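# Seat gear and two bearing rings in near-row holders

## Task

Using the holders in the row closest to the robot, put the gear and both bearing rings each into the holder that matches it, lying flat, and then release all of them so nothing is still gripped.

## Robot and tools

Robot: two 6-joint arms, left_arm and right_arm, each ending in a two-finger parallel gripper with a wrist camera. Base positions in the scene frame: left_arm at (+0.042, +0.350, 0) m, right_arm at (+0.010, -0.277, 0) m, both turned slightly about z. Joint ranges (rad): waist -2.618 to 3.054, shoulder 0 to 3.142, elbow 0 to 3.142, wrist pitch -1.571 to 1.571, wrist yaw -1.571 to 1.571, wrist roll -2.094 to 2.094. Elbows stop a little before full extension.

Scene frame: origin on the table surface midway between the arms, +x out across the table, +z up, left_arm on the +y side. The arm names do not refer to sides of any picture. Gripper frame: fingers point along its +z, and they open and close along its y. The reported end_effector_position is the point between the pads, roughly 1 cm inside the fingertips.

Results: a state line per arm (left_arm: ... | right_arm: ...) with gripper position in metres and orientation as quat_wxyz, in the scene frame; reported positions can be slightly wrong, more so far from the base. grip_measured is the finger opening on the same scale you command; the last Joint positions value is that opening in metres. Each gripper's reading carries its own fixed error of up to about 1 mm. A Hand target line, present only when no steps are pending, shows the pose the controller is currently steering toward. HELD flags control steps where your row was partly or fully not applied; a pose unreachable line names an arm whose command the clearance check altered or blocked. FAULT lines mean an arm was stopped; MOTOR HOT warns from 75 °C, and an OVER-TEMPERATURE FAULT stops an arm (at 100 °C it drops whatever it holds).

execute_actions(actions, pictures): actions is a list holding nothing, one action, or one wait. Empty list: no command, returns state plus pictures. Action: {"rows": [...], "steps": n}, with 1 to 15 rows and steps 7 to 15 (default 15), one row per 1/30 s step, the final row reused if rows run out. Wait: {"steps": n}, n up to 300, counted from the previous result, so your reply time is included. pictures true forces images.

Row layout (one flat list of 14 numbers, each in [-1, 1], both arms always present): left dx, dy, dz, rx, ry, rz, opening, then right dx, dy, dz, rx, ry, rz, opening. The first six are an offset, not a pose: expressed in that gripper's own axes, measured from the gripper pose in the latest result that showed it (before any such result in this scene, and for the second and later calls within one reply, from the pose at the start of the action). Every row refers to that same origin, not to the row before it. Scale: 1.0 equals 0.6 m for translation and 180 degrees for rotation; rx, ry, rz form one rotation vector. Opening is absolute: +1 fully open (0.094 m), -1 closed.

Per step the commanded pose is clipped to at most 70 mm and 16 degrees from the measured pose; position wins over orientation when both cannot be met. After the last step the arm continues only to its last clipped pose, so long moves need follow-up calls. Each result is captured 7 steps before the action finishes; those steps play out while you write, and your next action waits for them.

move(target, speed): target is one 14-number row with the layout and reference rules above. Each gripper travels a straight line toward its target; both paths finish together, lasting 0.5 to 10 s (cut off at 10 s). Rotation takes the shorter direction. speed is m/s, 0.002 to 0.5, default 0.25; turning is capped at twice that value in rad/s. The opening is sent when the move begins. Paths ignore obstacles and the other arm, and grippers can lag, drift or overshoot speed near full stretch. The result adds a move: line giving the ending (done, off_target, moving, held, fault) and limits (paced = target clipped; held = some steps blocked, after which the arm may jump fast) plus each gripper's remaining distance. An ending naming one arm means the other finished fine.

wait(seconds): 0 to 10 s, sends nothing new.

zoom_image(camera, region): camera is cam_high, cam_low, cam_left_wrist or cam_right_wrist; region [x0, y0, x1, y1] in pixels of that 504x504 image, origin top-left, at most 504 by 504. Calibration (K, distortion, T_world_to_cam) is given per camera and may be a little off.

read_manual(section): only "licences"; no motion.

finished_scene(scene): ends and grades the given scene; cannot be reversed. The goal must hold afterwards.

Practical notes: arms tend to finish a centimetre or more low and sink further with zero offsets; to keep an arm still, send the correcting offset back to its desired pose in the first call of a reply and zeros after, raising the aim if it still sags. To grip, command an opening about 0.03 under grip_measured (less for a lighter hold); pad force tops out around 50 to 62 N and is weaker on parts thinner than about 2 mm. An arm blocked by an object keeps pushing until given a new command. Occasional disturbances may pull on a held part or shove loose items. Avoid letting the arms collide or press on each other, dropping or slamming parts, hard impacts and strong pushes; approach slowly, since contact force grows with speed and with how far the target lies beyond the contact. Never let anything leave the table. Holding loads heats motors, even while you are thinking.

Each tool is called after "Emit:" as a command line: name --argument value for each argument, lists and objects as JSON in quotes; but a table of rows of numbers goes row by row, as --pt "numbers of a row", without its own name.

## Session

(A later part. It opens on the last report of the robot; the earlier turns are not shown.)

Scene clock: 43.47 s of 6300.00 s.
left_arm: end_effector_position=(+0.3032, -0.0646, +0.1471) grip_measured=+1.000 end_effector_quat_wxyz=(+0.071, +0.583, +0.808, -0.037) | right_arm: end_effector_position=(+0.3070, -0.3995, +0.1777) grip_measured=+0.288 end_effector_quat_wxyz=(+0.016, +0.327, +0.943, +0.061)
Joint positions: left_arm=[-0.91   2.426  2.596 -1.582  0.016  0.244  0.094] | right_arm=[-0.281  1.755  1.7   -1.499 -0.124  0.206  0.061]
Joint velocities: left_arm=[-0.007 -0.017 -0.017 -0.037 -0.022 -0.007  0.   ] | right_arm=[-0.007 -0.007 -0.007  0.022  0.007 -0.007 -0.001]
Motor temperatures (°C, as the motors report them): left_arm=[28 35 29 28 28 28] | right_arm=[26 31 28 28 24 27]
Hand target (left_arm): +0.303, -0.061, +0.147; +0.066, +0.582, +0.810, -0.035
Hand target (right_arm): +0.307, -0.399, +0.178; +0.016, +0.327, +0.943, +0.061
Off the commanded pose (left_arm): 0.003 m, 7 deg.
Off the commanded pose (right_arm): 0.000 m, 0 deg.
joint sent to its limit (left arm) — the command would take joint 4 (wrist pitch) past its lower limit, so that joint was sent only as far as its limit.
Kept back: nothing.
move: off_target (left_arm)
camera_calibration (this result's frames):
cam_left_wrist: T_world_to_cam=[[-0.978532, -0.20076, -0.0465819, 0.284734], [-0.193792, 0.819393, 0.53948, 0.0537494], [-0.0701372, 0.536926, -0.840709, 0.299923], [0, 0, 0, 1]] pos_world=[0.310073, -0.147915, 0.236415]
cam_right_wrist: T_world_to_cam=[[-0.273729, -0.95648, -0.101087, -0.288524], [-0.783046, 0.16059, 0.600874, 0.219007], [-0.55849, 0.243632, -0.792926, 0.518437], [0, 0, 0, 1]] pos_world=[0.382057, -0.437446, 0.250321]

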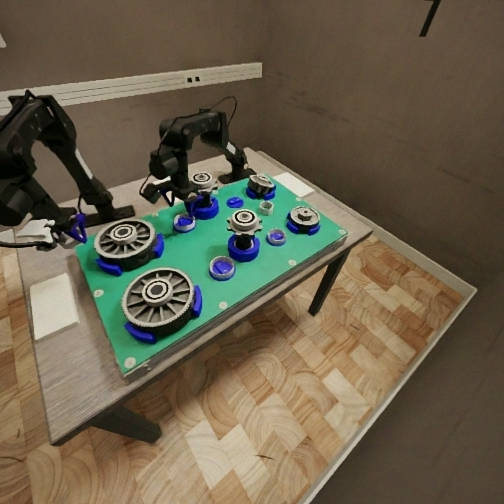

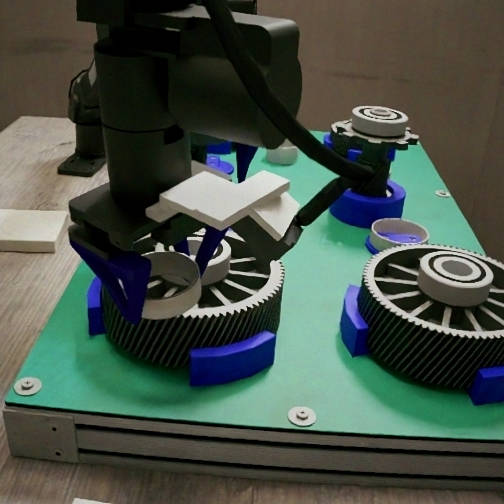

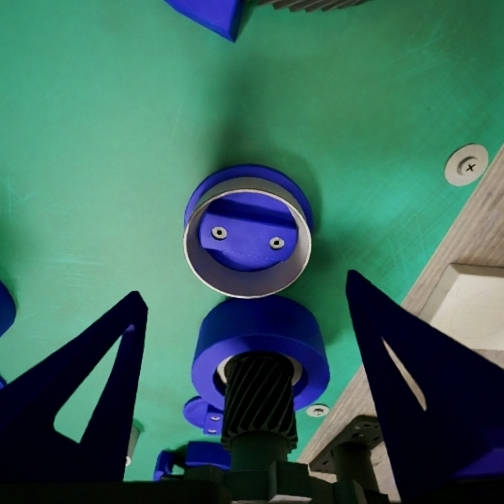

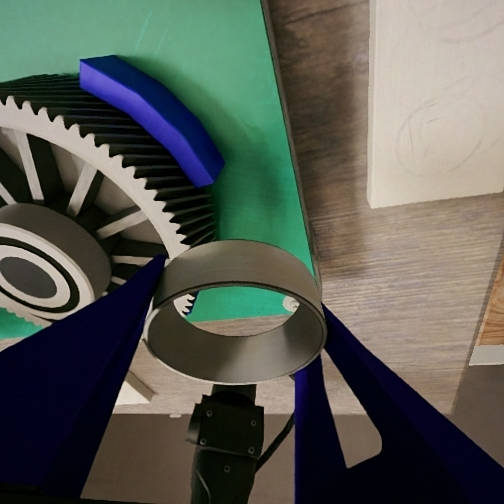

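Emit:
move --target '[-0.03,0,-0.2,0,0,0,1,0,0,0,0,0,0,0.22]'

Emit:
move --target '[0.6,0.2,-0.12,0,0,-0.4,1,0,0,0,0,0,0,0.22]'

Scene clock: 45.00 s of 6300.00 s.
left_arm: end_effector_position=(+0.3006, -0.0606, +0.2642) grip_measured=+1.000 end_effector_quat_wxyz=(+0.204, +0.571, +0.790, -0.090) | right_arm: end_effector_position=(+0.3070, -0.3995, +0.1777) grip_measured=+0.288 end_effector_quat_wxyz=(+0.016, +0.327, +0.943, +0.061)
Joint positions: left_arm=[-0.91   2.241  2.701 -1.581  0.016  0.244  0.094] | right_arm=[-0.281  1.755  1.7   -1.499 -0.124  0.206  0.061]
Joint velocities: left_arm=[ 0.007 -0.032  0.007 -0.081  0.007  0.022  0.   ] | right_arm=[ 0.007 -0.002  0.007  0.022 -0.022  0.007 -0.   ]
Motor temperatures (°C, as the motors report them): left_arm=[28 35 29 28 28 28] | right_arm=[26 31 28 28 24 27]
Hand target (left_arm): +0.301, -0.062, +0.267; +0.208, +0.568, +0.791, -0.093
Hand target (right_arm): +0.307, -0.399, +0.178; +0.016, +0.327, +0.943, +0.061
Off the commanded pose (left_arm): 0.006 m, 17 deg; orientation clipped at the last step of the last action.
Off the commanded pose (right_arm): 0.000 m, 0 deg.
joint sent to its limit (left arm) — the command would take joint 4 (wrist pitch) past its lower limit, so that joint was sent only as far as its limit.
Kept back: nothing.
move: off_target (left_arm); limits=paced
camera_calibration (this result's frames):
cam_left_wrist: T_world_to_cam=[[-0.963364, -0.224651, -0.146495, 0.308881], [-0.258834, 0.921842, 0.288466, 0.0788425], [0.0702411, 0.315816, -0.946217, 0.36831], [0, 0, 0, 1]] pos_world=[0.292101, -0.119608, 0.371007]
cam_right_wrist: T_world_to_cam=[[-0.273729, -0.95648, -0.101087, -0.288524], [-0.783046, 0.16059, 0.600874, 0.219007], [-0.55849, 0.243632, -0.792926, 0.518437], [0, 0, 0, 1]] pos_world=[0.382057, -0.437446, 0.250321]

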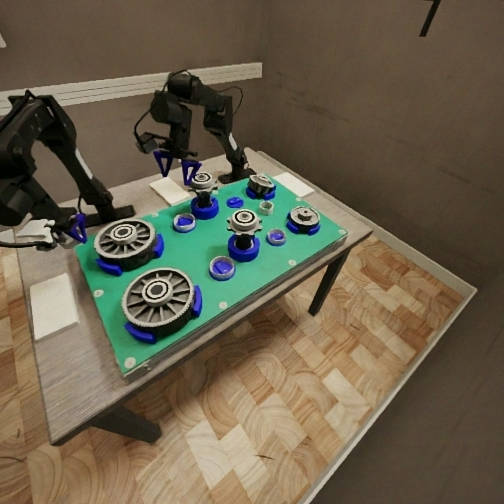

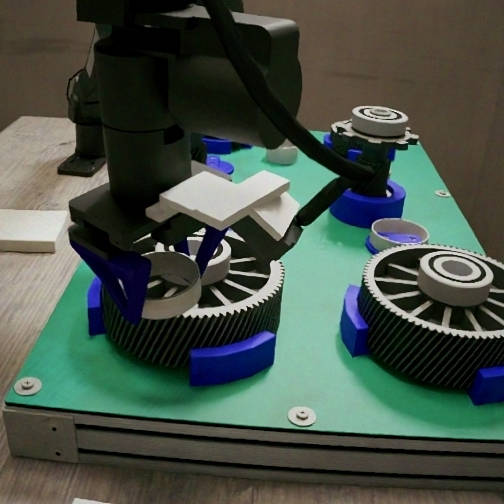

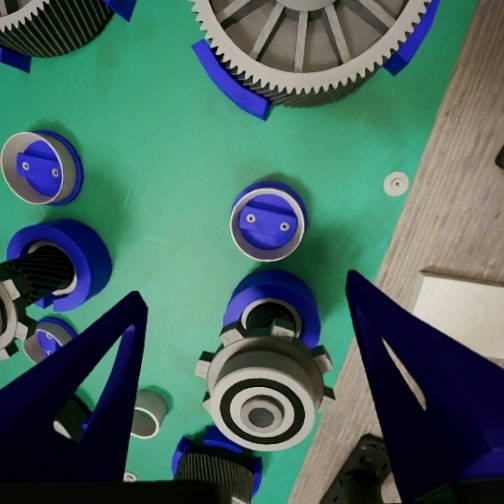

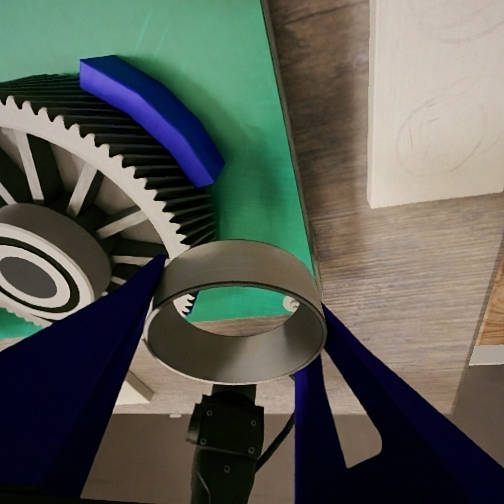

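Scene clock: 48.03 s of 6300.00 s.
left_arm: end_effector_position=(+0.3025, +0.3135, +0.1812) grip_measured=+1.000 end_effector_quat_wxyz=(+0.115, -0.005, +0.976, -0.187) | right_arm: end_effector_position=(+0.3070, -0.3995, +0.1777) grip_measured=+0.288 end_effector_quat_wxyz=(+0.016, +0.327, +0.943, +0.061)
Joint positions: left_arm=[ 0.219  1.336  1.239 -1.278  0.398  0.075  0.094] | right_arm=[-0.281  1.755  1.7   -1.499 -0.124  0.206  0.061]
Joint velocities: left_arm=[-0.007 -0.017 -0.002 -0.081  0.037  0.022  0.   ] | right_arm=[-0.002 -0.012 -0.002 -0.081 -0.007 -0.022  0.   ]
Motor temperatures (°C, as the motors report them): left_arm=[28 35 29 29 28 28] | right_arm=[26 31 28 28 24 27]
Hand target (left_arm): +0.298, +0.312, +0.178; +0.104, -0.003, +0.975, -0.195
Hand target (right_arm): +0.307, -0.399, +0.178; +0.016, +0.327, +0.943, +0.061
Off the commanded pose (left_arm): 0.007 m, 1 deg.
Off the commanded pose (right_arm): 0.000 m, 0 deg.
Kept back: nothing.
move: done
camera_calibration (this result's frames):
cam_left_wrist: T_world_to_cam=[[-0.151344, -0.931439, 0.330932, 0.271996], [-0.870507, 0.284202, 0.401805, 0.122879], [-0.468309, -0.227268, -0.853836, 0.487878], [0, 0, 0, 1]] pos_world=[0.376609, 0.329304, 0.277183]
cam_right_wrist: T_world_to_cam=[[-0.273729, -0.95648, -0.101087, -0.288524], [-0.783046, 0.16059, 0.600874, 0.219007], [-0.55849, 0.243632, -0.792926, 0.518437], [0, 0, 0, 1]] pos_world=[0.382057, -0.437446, 0.250321]

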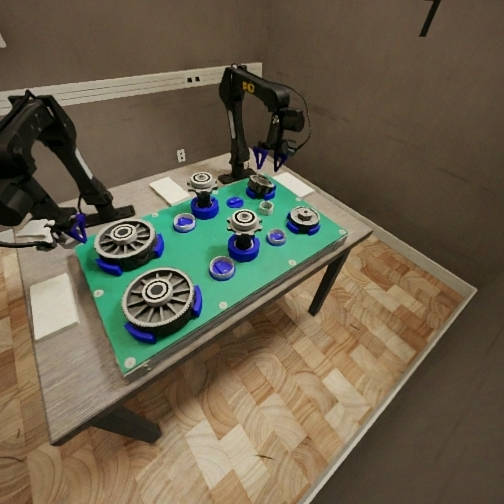

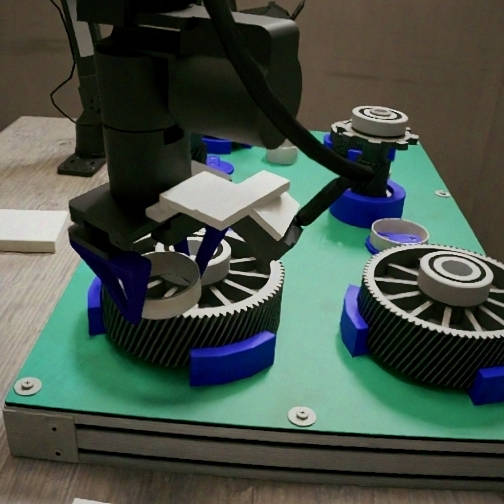

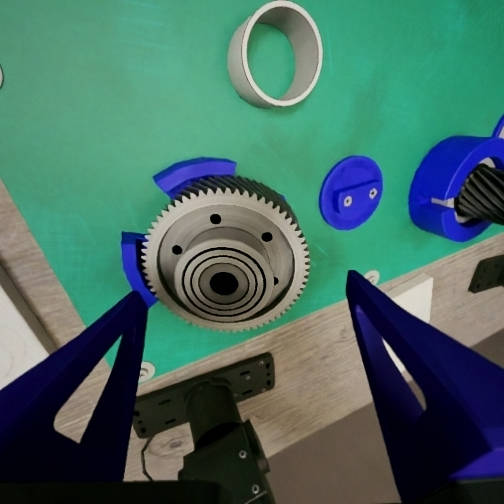

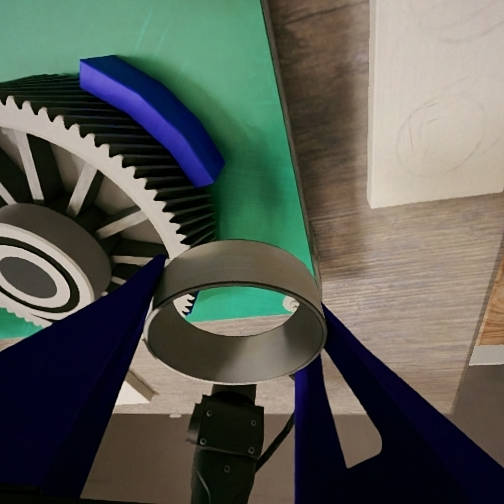

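Emit:
move --target '[0.031,0.009,0.018,-0.12,0.074,0.003,1,0.57,0.27,-0.08,0,0,-0.71,0.22]'

Scene clock: 53.43 s of 6300.00 s.
left_arm: end_effector_position=(+0.2840, +0.3169, +0.1619) grip_measured=+1.000 end_effector_quat_wxyz=(-0.004, +0.002, +1.000, -0.002) | right_arm: end_effector_position=(+0.1303, -0.0694, +0.2430) grip_measured=+0.288 end_effector_quat_wxyz=(-0.102, +0.695, -0.711, -0.025)
Joint positions: left_arm=[-0.04   1.477  1.352 -1.452  0.005 -0.132  0.094] | right_arm=[ 1.229  1.348  1.559 -1.572  0.008 -0.5    0.061]
Joint velocities: left_arm=[-0.017 -0.017 -0.002  0.007 -0.051 -0.022  0.   ] | right_arm=[-0.002 -0.017 -0.002  0.022 -0.007 -0.066 -0.   ]
Motor temperatures (°C, as the motors report them): left_arm=[28 33 30 28 28 28] | right_arm=[27 30 29 28 24 27]
Hand target (left_arm): +0.287, +0.315, +0.167; +0.001, +0.002, +1.000, +0.001
Hand target (right_arm): +0.132, -0.064, +0.251; -0.115, +0.699, -0.705, -0.028
Off the commanded pose (left_arm): 0.006 m, 1 deg.
Off the commanded pose (right_arm): 0.007 m, 5 deg.
joint sent to its limit (right arm) — the command would take joint 4 (wrist pitch) past its lower limit, so that joint was sent only as far as its limit.
Kept back: nothing.
move: off_target (right_arm)
camera_calibration (this result's frames):
cam_left_wrist: T_world_to_cam=[[-0.125665, -0.992073, 0.0000536147, 0.344207], [-0.738104, 0.0935313, 0.668172, 0.0932417], [-0.66288, 0.0839264, -0.744007, 0.402374], [0, 0, 0, 1]] pos_world=[0.378803, 0.298988, 0.237049]
cam_right_wrist: T_world_to_cam=[[0.922991, 0.338008, 0.183951, -0.149968], [0.199842, -0.829517, 0.521502, -0.189116], [0.328862, -0.444581, -0.833185, 0.237557], [0, 0, 0, 1]] pos_world=[0.0980891, -0.000570892, 0.32414]

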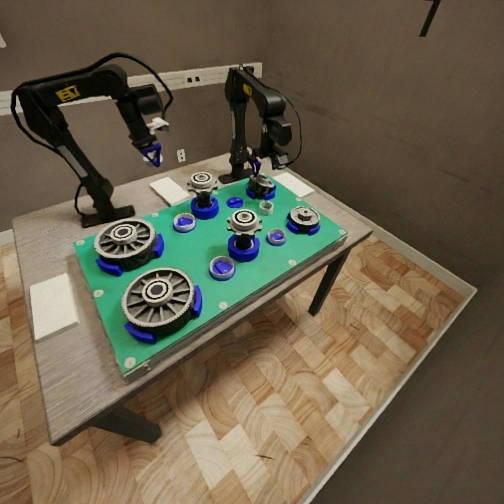

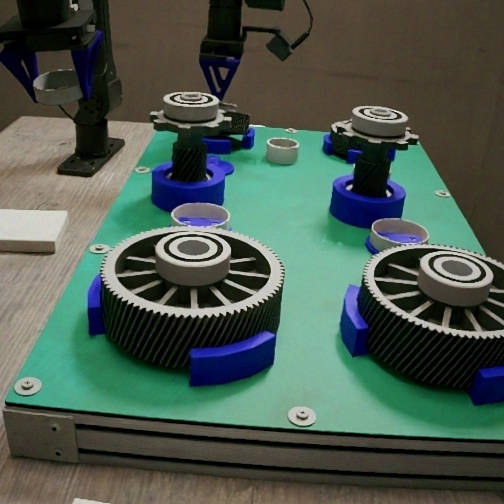

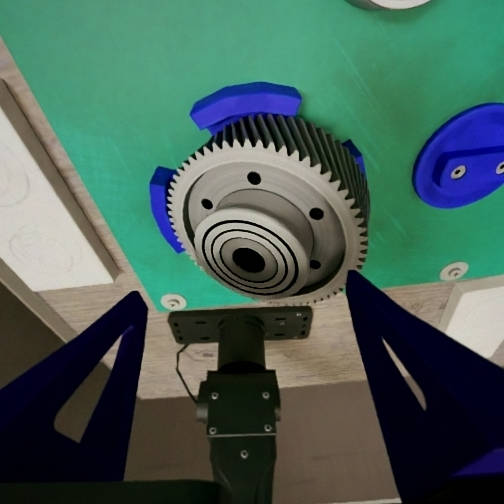

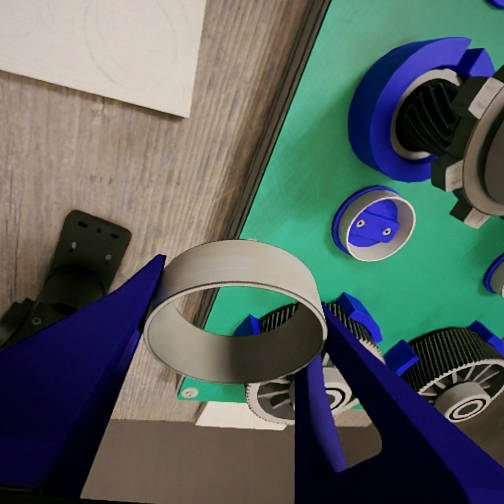

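Emit:
move --target '[0,-0.012,0.053,0,0,0,0.65,-0.073,0.167,0.29,-0.035,0.057,-0.007,0.22]' --speed 0.12

Scene clock: 56.03 s of 6300.00 s.
left_arm: end_effector_position=(+0.2819, +0.3131, +0.1362) grip_measured=+0.652 end_effector_quat_wxyz=(-0.010, +0.001, +1.000, -0.001) | right_arm: end_effector_position=(+0.0514, +0.0040, +0.0685) grip_measured=+0.288 end_effector_quat_wxyz=(+0.004, +0.707, -0.707, +0.008)
Joint positions: left_arm=[-0.057  1.477  1.249 -1.363  0.004 -0.15   0.078] | right_arm=[ 1.608  1.665  1.166 -1.088  0.008 -0.145  0.061]
Joint velocities: left_arm=[-0.002 -0.007 -0.002 -0.037 -0.066 -0.022  0.   ] | right_arm=[ 0.007 -0.017  0.017 -0.007  0.037  0.081 -0.001]
Motor temperatures (°C, as the motors report them): left_arm=[28 32 29 28 28 28] | right_arm=[27 30 29 28 24 27]
Hand target (left_arm): +0.284, +0.309, +0.130; -0.004, +0.002, +1.000, -0.002
Hand target (right_arm): +0.048, +0.008, +0.069; -0.000, +0.707, -0.707, -0.001
Off the commanded pose (left_arm): 0.007 m, 1 deg.
Off the commanded pose (right_arm): 0.004 m, 1 deg.
Kept back: nothing.
move: done
camera_calibration (this result's frames):
cam_left_wrist: T_world_to_cam=[[-0.124927, -0.992165, -0.00118708, 0.340188], [-0.729836, 0.0910855, 0.677527, 0.106398], [-0.672111, 0.0855077, -0.735497, 0.383171], [0, 0, 0, 1]] pos_world=[0.377686, 0.295067, 0.210137]
cam_right_wrist: T_world_to_cam=[[0.925469, 0.378448, 0.0168641, -0.0586701], [0.278066, -0.708877, 0.648207, -0.0345621], [0.257267, -0.595206, -0.761278, 0.150111], [0, 0, 0, 1]] pos_world=[0.0252892, 0.0870503, 0.137669]

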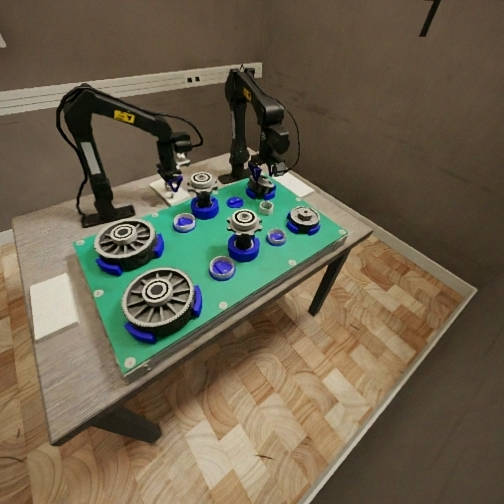

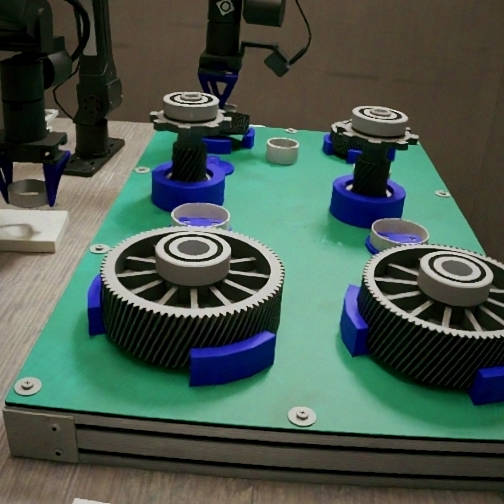

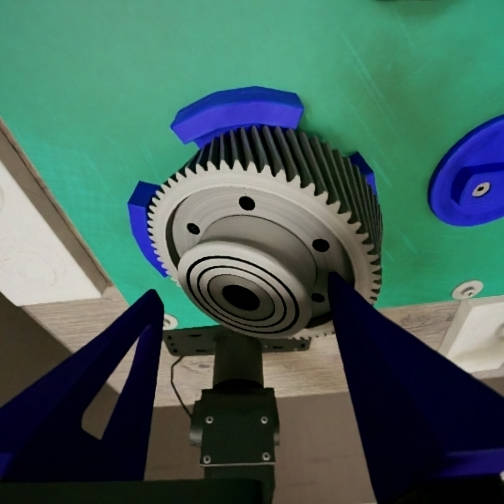

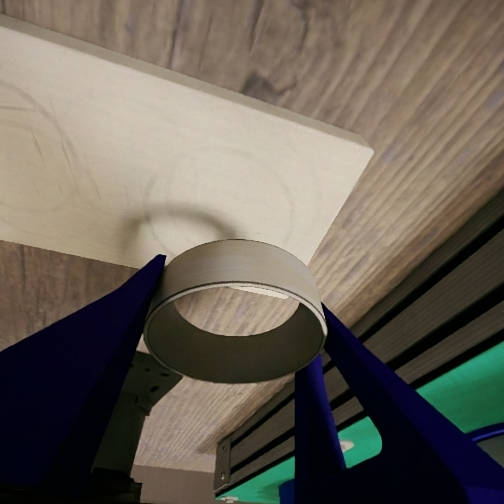

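Emit:
move --target '[-0.003,0,0.028,0,0,0,0.65,-0.027,0.018,0.045,0,0,0,0.22]' --speed 0.04

Emit:
move --target '[0,0,0,0,0,0,0.1,0,0,0,0,0,0,0.22]'

Scene clock: 57.50 s of 6300.00 s.
left_arm: end_effector_position=(+0.2819, +0.3078, +0.1307) grip_measured=+0.652 end_effector_quat_wxyz=(-0.011, +0.001, +1.000, -0.015) | right_arm: end_effector_position=(+0.0426, +0.0172, +0.0422) grip_measured=+0.288 end_effector_quat_wxyz=(+0.007, +0.707, -0.707, +0.011)
Joint positions: left_arm=[-0.057  1.477  1.227 -1.338  0.033 -0.15   0.078] | right_arm=[ 1.643  1.747  1.151 -0.999  0.008 -0.108  0.061]
Joint velocities: left_arm=[ 0.002 -0.002 -0.012  0.022 -0.066 -0.051 -0.001] | right_arm=[-0.002  0.002  0.002  0.007 -0.081 -0.037 -0.001]
Motor temperatures (°C, as the motors report them): left_arm=[28 32 29 28 28 28] | right_arm=[27 30 29 28 24 27]
Hand target (left_arm): +0.283, +0.313, +0.120; -0.010, +0.001, +1.000, -0.001
Hand target (right_arm): +0.040, +0.020, +0.041; +0.004, +0.707, -0.707, +0.008
Off the commanded pose (left_arm): 0.013 m, 2 deg.
Off the commanded pose (right_arm): 0.003 m, 0 deg.
Kept back: nothing.
move: off_target (left_arm)
camera_calibration (this result's frames):
cam_left_wrist: T_world_to_cam=[[-0.124376, -0.991833, 0.0282516, 0.330822], [-0.728904, 0.110649, 0.675615, 0.104542], [-0.673223, 0.0634378, -0.736713, 0.38682], [0, 0, 0, 1]] pos_world=[0.377764, 0.292014, 0.204999]
cam_right_wrist: T_world_to_cam=[[0.925759, 0.377878, 0.0133391, -0.0548965], [0.27775, -0.703548, 0.654122, -0.00607262], [0.256563, -0.601855, -0.756271, 0.140161], [0, 0, 0, 1]] pos_world=[0.0165475, 0.100829, 0.110705]

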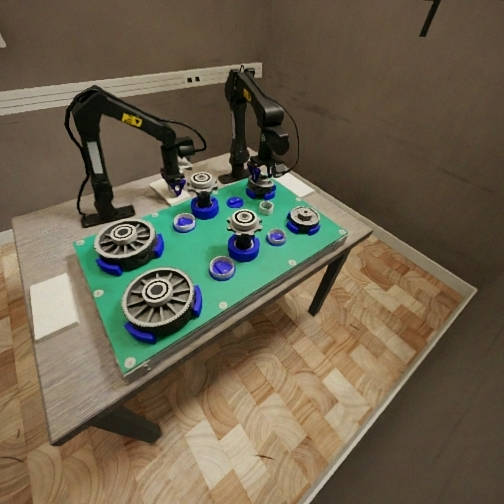

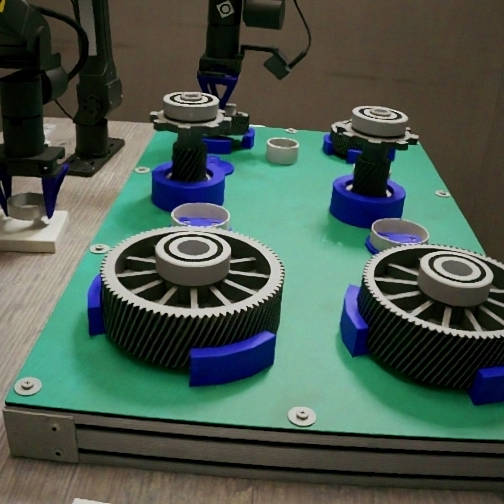

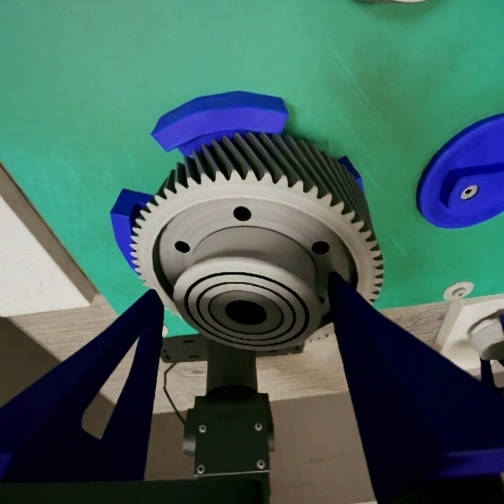

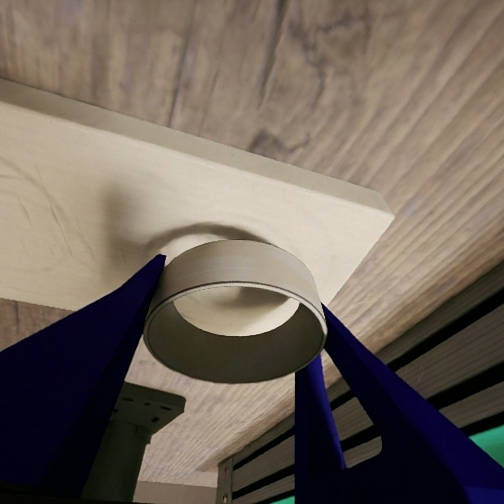

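Scene clock: 58.00 s of 6300.00 s.
left_arm: end_effector_position=(+0.2817, +0.3067, +0.1308) grip_measured=+0.254 end_effector_quat_wxyz=(-0.011, +0.001, +1.000, -0.019) | right_arm: end_effector_position=(+0.0426, +0.0172, +0.0422) grip_measured=+0.288 end_effector_quat_wxyz=(+0.007, +0.707, -0.707, +0.011)
Joint positions: left_arm=[-0.057  1.477  1.227 -1.338  0.04  -0.15   0.059] | right_arm=[ 1.643  1.747  1.151 -0.999  0.008 -0.108  0.061]
Joint velocities: left_arm=[-0.012 -0.007  0.007 -0.022  0.037  0.007  0.001] | right_arm=[-0.002  0.007 -0.002  0.007 -0.022 -0.022  0.   ]
Motor temperatures (°C, as the motors report them): left_arm=[28 32 29 28 28 28] | right_arm=[27 30 29 28 24 27]
Hand target (left_arm): +0.282, +0.308, +0.131; -0.011, +0.001, +1.000, -0.015
Hand target (right_arm): +0.043, +0.017, +0.042; +0.007, +0.707, -0.707, +0.011
Off the commanded pose (left_arm): 0.001 m, 0 deg.
Off the commanded pose (right_arm): 0.000 m, 0 deg.
Kept back: nothing.
move: done
camera_calibration (this result's frames):
cam_left_wrist: T_world_to_cam=[[-0.123851, -0.991679, 0.035111, 0.3286], [-0.728254, 0.114872, 0.675611, 0.103034], [-0.674023, 0.0581055, -0.736422, 0.388633], [0, 0, 0, 1]] pos_world=[0.37768, 0.291448, 0.205049]
cam_right_wrist: T_world_to_cam=[[0.925759, 0.377878, 0.0133391, -0.0548965], [0.27775, -0.703548, 0.654122, -0.00607262], [0.256563, -0.601855, -0.756271, 0.140161], [0, 0, 0, 1]] pos_world=[0.0165475, 0.100829, 0.110705]

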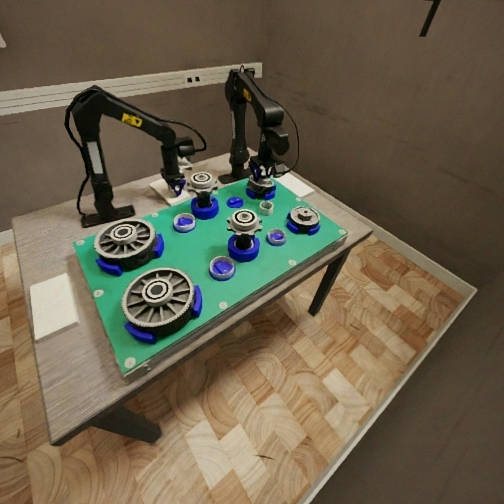

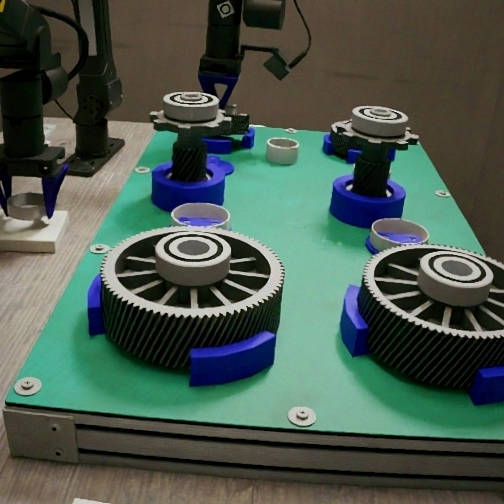

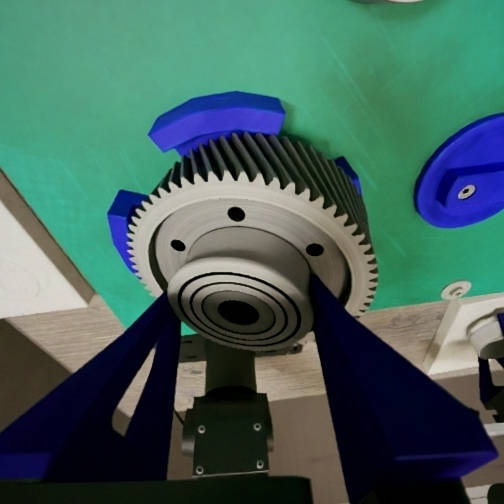

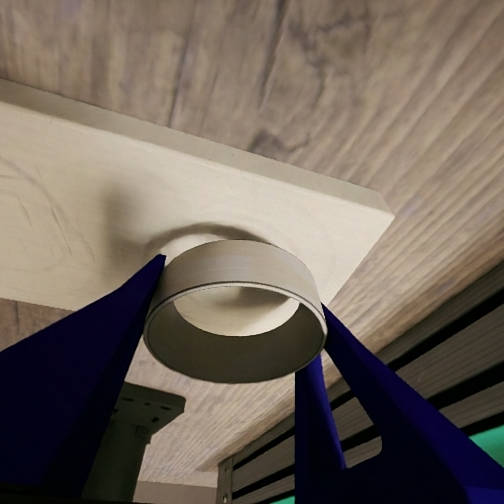

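Emit:
move --target '[-0.024,0.024,-0.008,-0.012,0,0,0.19,0,0,0.01,0,0,0,0.22]' --speed 0.03

Emit:
move --target '[0,0,0,0,0,0,0.19,0,0,0,0,0,0,1]'

Emit:
move --target '[0,0,0,0,0,0,0.19,0,0,-0.15,0,0,0,1]'

Scene clock: 59.40 s of 6300.00 s.
left_arm: end_effector_position=(+0.2823, +0.3077, +0.1311) grip_measured=+0.254 end_effector_quat_wxyz=(-0.032, +0.002, +0.999, -0.026) | right_arm: end_effector_position=(+0.0423, +0.0149, +0.0389) grip_measured=+0.288 end_effector_quat_wxyz=(+0.009, +0.707, -0.707, +0.012)
Joint positions: left_arm=[-0.038  1.516  1.262 -1.374  0.06  -0.129  0.059] | right_arm=[ 1.643  1.747  1.137 -0.989  0.008 -0.108  0.061]
Joint velocities: left_arm=[ 0.012 -0.012 -0.007  0.037 -0.022 -0.022 -0.   ] | right_arm=[-0.002 -0.002  0.012 -0.051 -0.037  0.037 -0.001]
Motor temperatures (°C, as the motors report them): left_arm=[28 31 29 28 28 28] | right_arm=[27 30 29 28 24 27]
Hand target (left_arm): +0.295, +0.321, +0.135; -0.012, +0.001, +1.000, +0.000
Hand target (right_arm): +0.043, +0.017, +0.036; +0.007, +0.707, -0.707, +0.011
Off the commanded pose (left_arm): 0.020 m, 4 deg.
Off the commanded pose (right_arm): 0.003 m, 0 deg.
Kept back: nothing.
move: off_target (left_arm)
camera_calibration (this result's frames):
cam_left_wrist: T_world_to_cam=[[-0.123517, -0.990842, 0.0545588, 0.326762], [-0.699457, 0.125929, 0.703493, 0.0879304], [-0.703921, 0.0487315, -0.708605, 0.396909], [0, 0, 0, 1]] pos_world=[0.381256, 0.293354, 0.201565]
cam_right_wrist: T_world_to_cam=[[0.925765, 0.377929, 0.0113428, -0.0536781], [0.278047, -0.700813, 0.656925, -0.00562174], [0.25622, -0.605004, -0.75387, 0.136317], [0, 0, 0, 1]] pos_world=[0.016329, 0.0988194, 0.107068]

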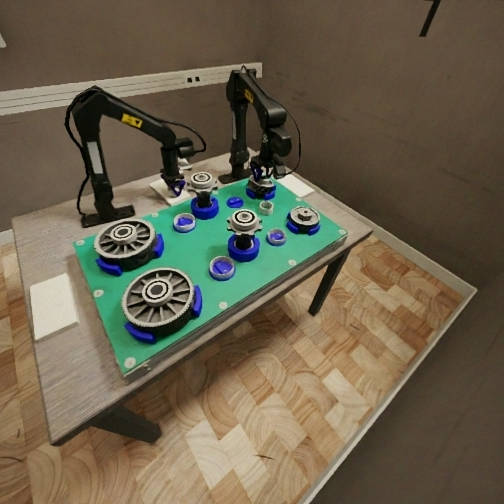

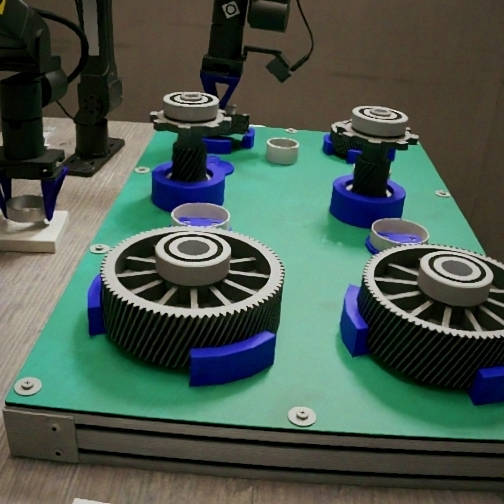

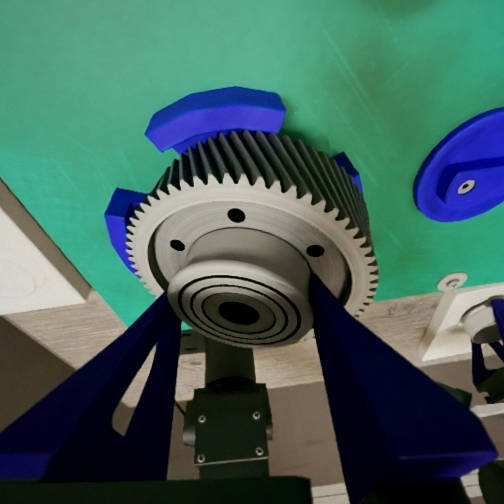

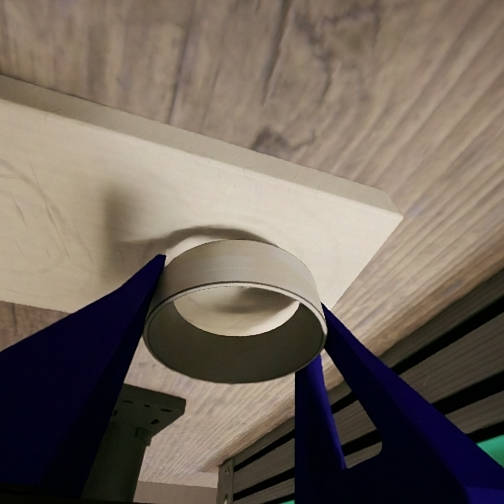

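Scene clock: 59.90 s of 6300.00 s.
left_arm: end_effector_position=(+0.2821, +0.3072, +0.1311) grip_measured=+0.254 end_effector_quat_wxyz=(-0.033, +0.001, +0.999, -0.027) | right_arm: end_effector_position=(+0.0423, +0.0150, +0.0389) grip_measured=+1.000 end_effector_quat_wxyz=(+0.009, +0.707, -0.707, +0.012)
Joint positions: left_arm=[-0.038  1.516  1.262 -1.375  0.063 -0.129  0.059] | right_arm=[ 1.643  1.747  1.137 -0.989  0.008 -0.108  0.094]
Joint velocities: left_arm=[-0.007 -0.002 -0.007  0.007  0.022 -0.037 -0.001] | right_arm=[ 0.002 -0.012 -0.007  0.007 -0.007 -0.051  0.   ]
Motor temperatures (°C, as the motors report them): left_arm=[28 31 29 28 28 28] | right_arm=[27 30 29 28 24 27]
Hand target (left_arm): +0.282, +0.308, +0.131; -0.032, +0.002, +0.999, -0.026
Hand target (right_arm): +0.042, +0.015, +0.039; +0.009, +0.707, -0.707, +0.012
Off the commanded pose (left_arm): 0.001 m, 0 deg.
Off the commanded pose (right_arm): 0.000 m, 0 deg.
Kept back: nothing.
move: done
camera_calibration (this result's frames):
cam_left_wrist: T_world_to_cam=[[-0.123279, -0.990699, 0.0575931, 0.325711], [-0.698661, 0.127861, 0.703935, 0.0869075], [-0.704752, 0.0465422, -0.707925, 0.397601], [0, 0, 0, 1]] pos_world=[0.381083, 0.293064, 0.201536]
cam_right_wrist: T_world_to_cam=[[0.925764, 0.377925, 0.0115242, -0.0537301], [0.27802, -0.701062, 0.656671, -0.00554192], [0.256252, -0.604719, -0.754089, 0.136373], [0, 0, 0, 1]] pos_world=[0.0163365, 0.0988878, 0.107096]

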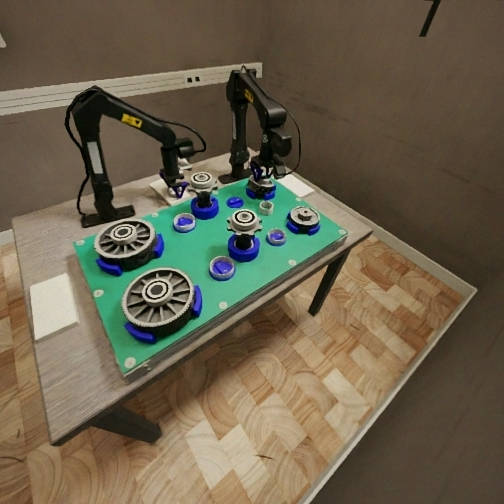

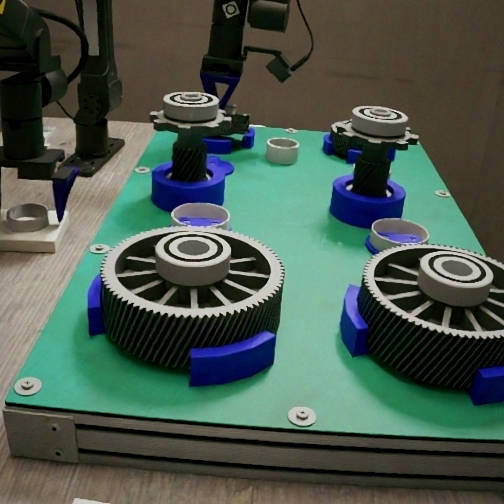

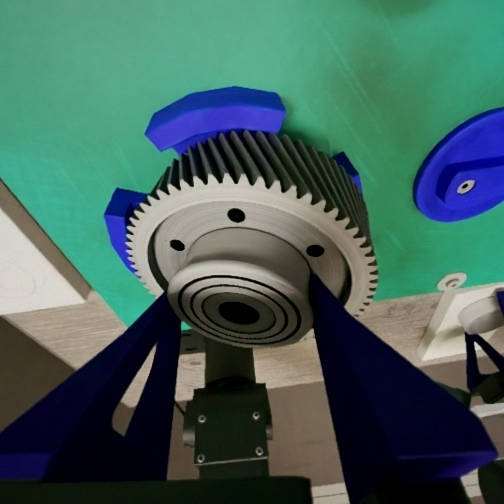

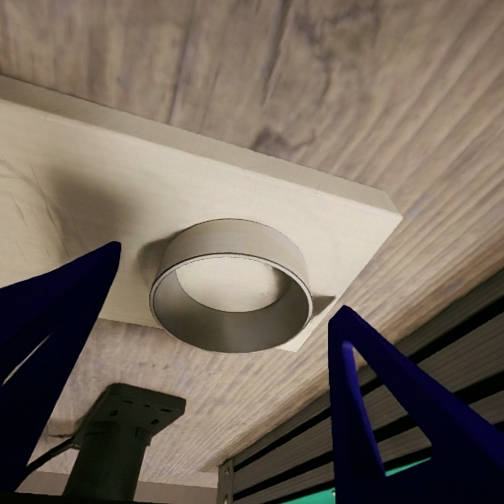

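Scene clock: 61.03 s of 6300.00 s.
left_arm: end_effector_position=(+0.2821, +0.3072, +0.1311) grip_measured=+0.254 end_effector_quat_wxyz=(-0.033, +0.001, +0.999, -0.027) | right_arm: end_effector_position=(+0.0421, +0.0128, +0.1187) grip_measured=+1.000 end_effector_quat_wxyz=(+0.022, +0.707, -0.707, +0.023)
Joint positions: left_arm=[-0.038  1.516  1.262 -1.375  0.063 -0.129  0.059] | right_arm=[ 1.643  1.706  1.413 -1.339  0.008 -0.108  0.094]
Joint velocities: left_arm=[ 0.007  0.022 -0.007 -0.037 -0.007 -0.022  0.   ] | right_arm=[ 0.007  0.012 -0.012 -0.11  -0.037 -0.066  0.   ]
Motor temperatures (°C, as the motors report them): left_arm=[28 31 29 28 28 28] | right_arm=[27 30 29 28 24 27]
Hand target (left_arm): +0.282, +0.307, +0.131; -0.033, +0.001, +0.999, -0.027
Hand target (right_arm): +0.042, +0.017, +0.129; +0.009, +0.707, -0.707, +0.012
Off the commanded pose (left_arm): 0.000 m, 0 deg.
Off the commanded pose (right_arm): 0.011 m, 2 deg.
Kept back: nothing.
move: off_target (right_arm)
camera_calibration (this result's frames):
cam_left_wrist: T_world_to_cam=[[-0.123279, -0.990699, 0.0575931, 0.325711], [-0.698661, 0.127861, 0.703935, 0.0869075], [-0.704752, 0.0465422, -0.707925, 0.397601], [0, 0, 0, 1]] pos_world=[0.381083, 0.293064, 0.201536]
cam_right_wrist: T_world_to_cam=[[0.925777, 0.378043, -0.00445072, -0.051684], [0.280443, -0.678778, 0.678685, -0.062454], [0.253551, -0.629559, -0.734416, 0.193362], [0, 0, 0, 1]] pos_world=[0.0163355, 0.0988791, 0.184165]

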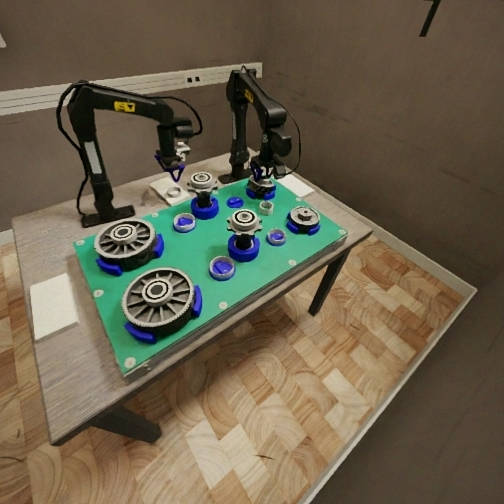

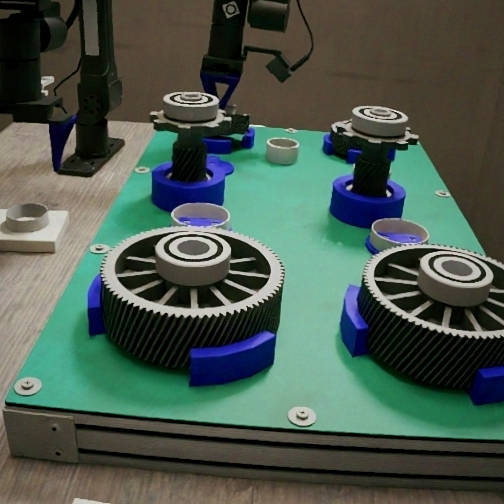

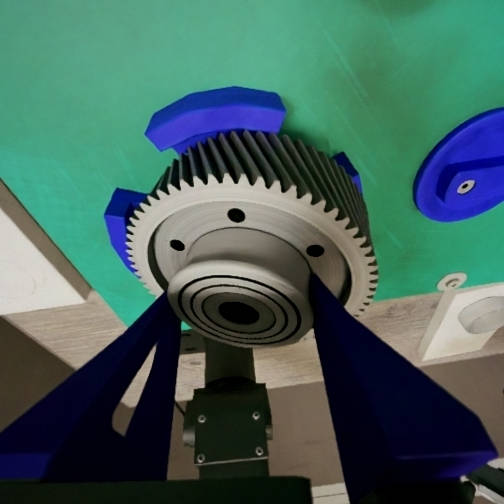

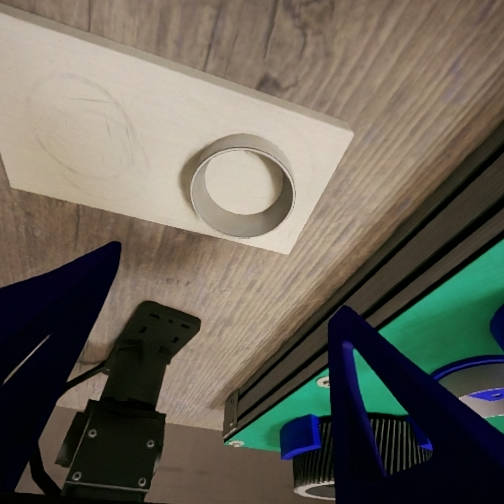

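Emit:
move --target '[0,0,-0.08,-0.017,-0.021,0,0.15,0.52,-0.38,-0.17,0,0,0.5,1]'

Scene clock: 65.40 s of 6300.00 s.
left_arm: end_effector_position=(+0.2800, +0.3142, +0.1460) grip_measured=+0.247 end_effector_quat_wxyz=(-0.041, +0.001, +0.999, +0.006) | right_arm: end_effector_position=(+0.2691, -0.2928, +0.2345) grip_measured=+1.000 end_effector_quat_wxyz=(+0.079, -0.011, +0.996, -0.038)
Joint positions: left_arm=[-0.057  1.529  1.333 -1.457  0.    -0.151  0.059] | right_arm=[ 0.167  1.447  1.609 -1.572  0.071 -0.041  0.094]
Joint velocities: left_arm=[-0.002  0.007 -0.017  0.037 -0.022  0.007  0.001] | right_arm=[-0.007  0.002  0.007  0.051  0.007 -0.007  0.   ]
Motor temperatures (°C, as the motors report them): left_arm=[28 31 31 28 28 28] | right_arm=[27 30 29 28 24 27]
Hand target (left_arm): +0.283, +0.311, +0.177; +0.001, +0.001, +1.000, -0.001
Hand target (right_arm): +0.274, -0.295, +0.241; +0.090, -0.003, +0.995, -0.038
Off the commanded pose (left_arm): 0.034 m, 5 deg.
Off the commanded pose (right_arm): 0.006 m, 9 deg.
joint sent to its limit (right arm) — the command would take joint 4 (wrist pitch) past its lower limit, so that joint was sent only as far as its limit.
Kept back: nothing.
move: off_target (left_arm, right_arm)
camera_calibration (this result's frames):
cam_left_wrist: T_world_to_cam=[[-0.124229, -0.99223, -0.00677657, 0.34167], [-0.687041, 0.0810873, 0.72208, 0.08288], [-0.71592, 0.0943592, -0.691776, 0.392081], [0, 0, 0, 1]] pos_world=[0.380086, 0.295299, 0.213702]
cam_right_wrist: T_world_to_cam=[[0.383662, -0.911508, 0.148176, -0.413324], [-0.807148, -0.253029, 0.533375, 0.0393084], [-0.448683, -0.324235, -0.8328, 0.329837], [0, 0, 0, 1]] pos_world=[0.338296, -0.259857, 0.314967]

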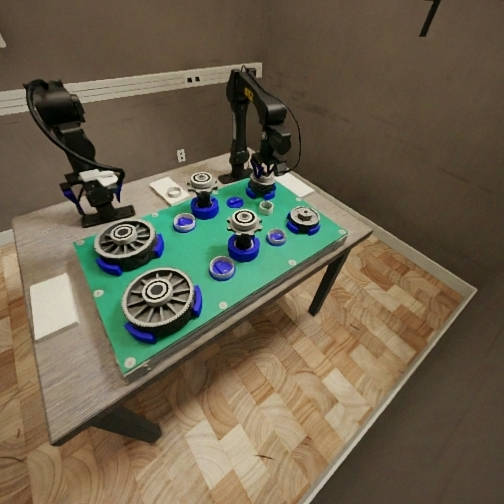

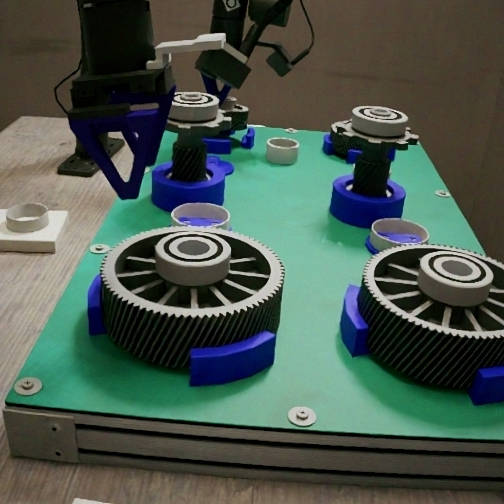

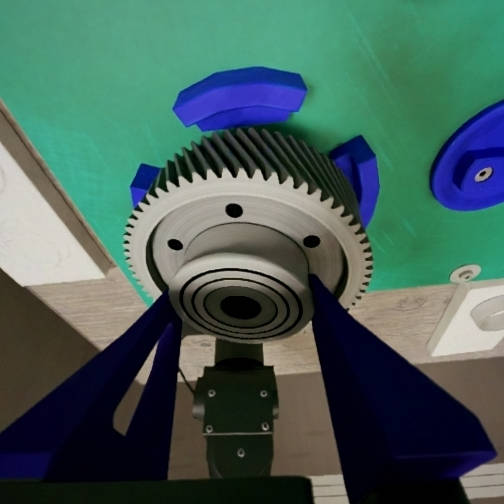

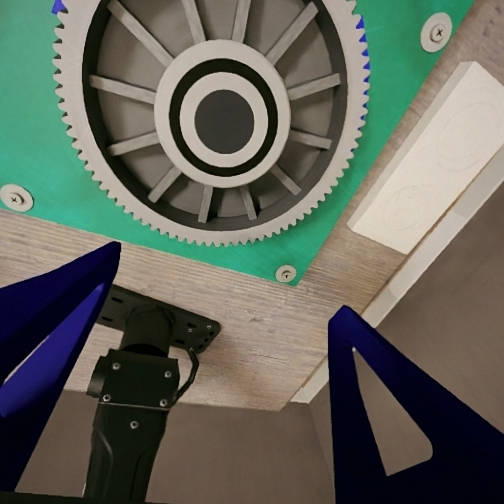

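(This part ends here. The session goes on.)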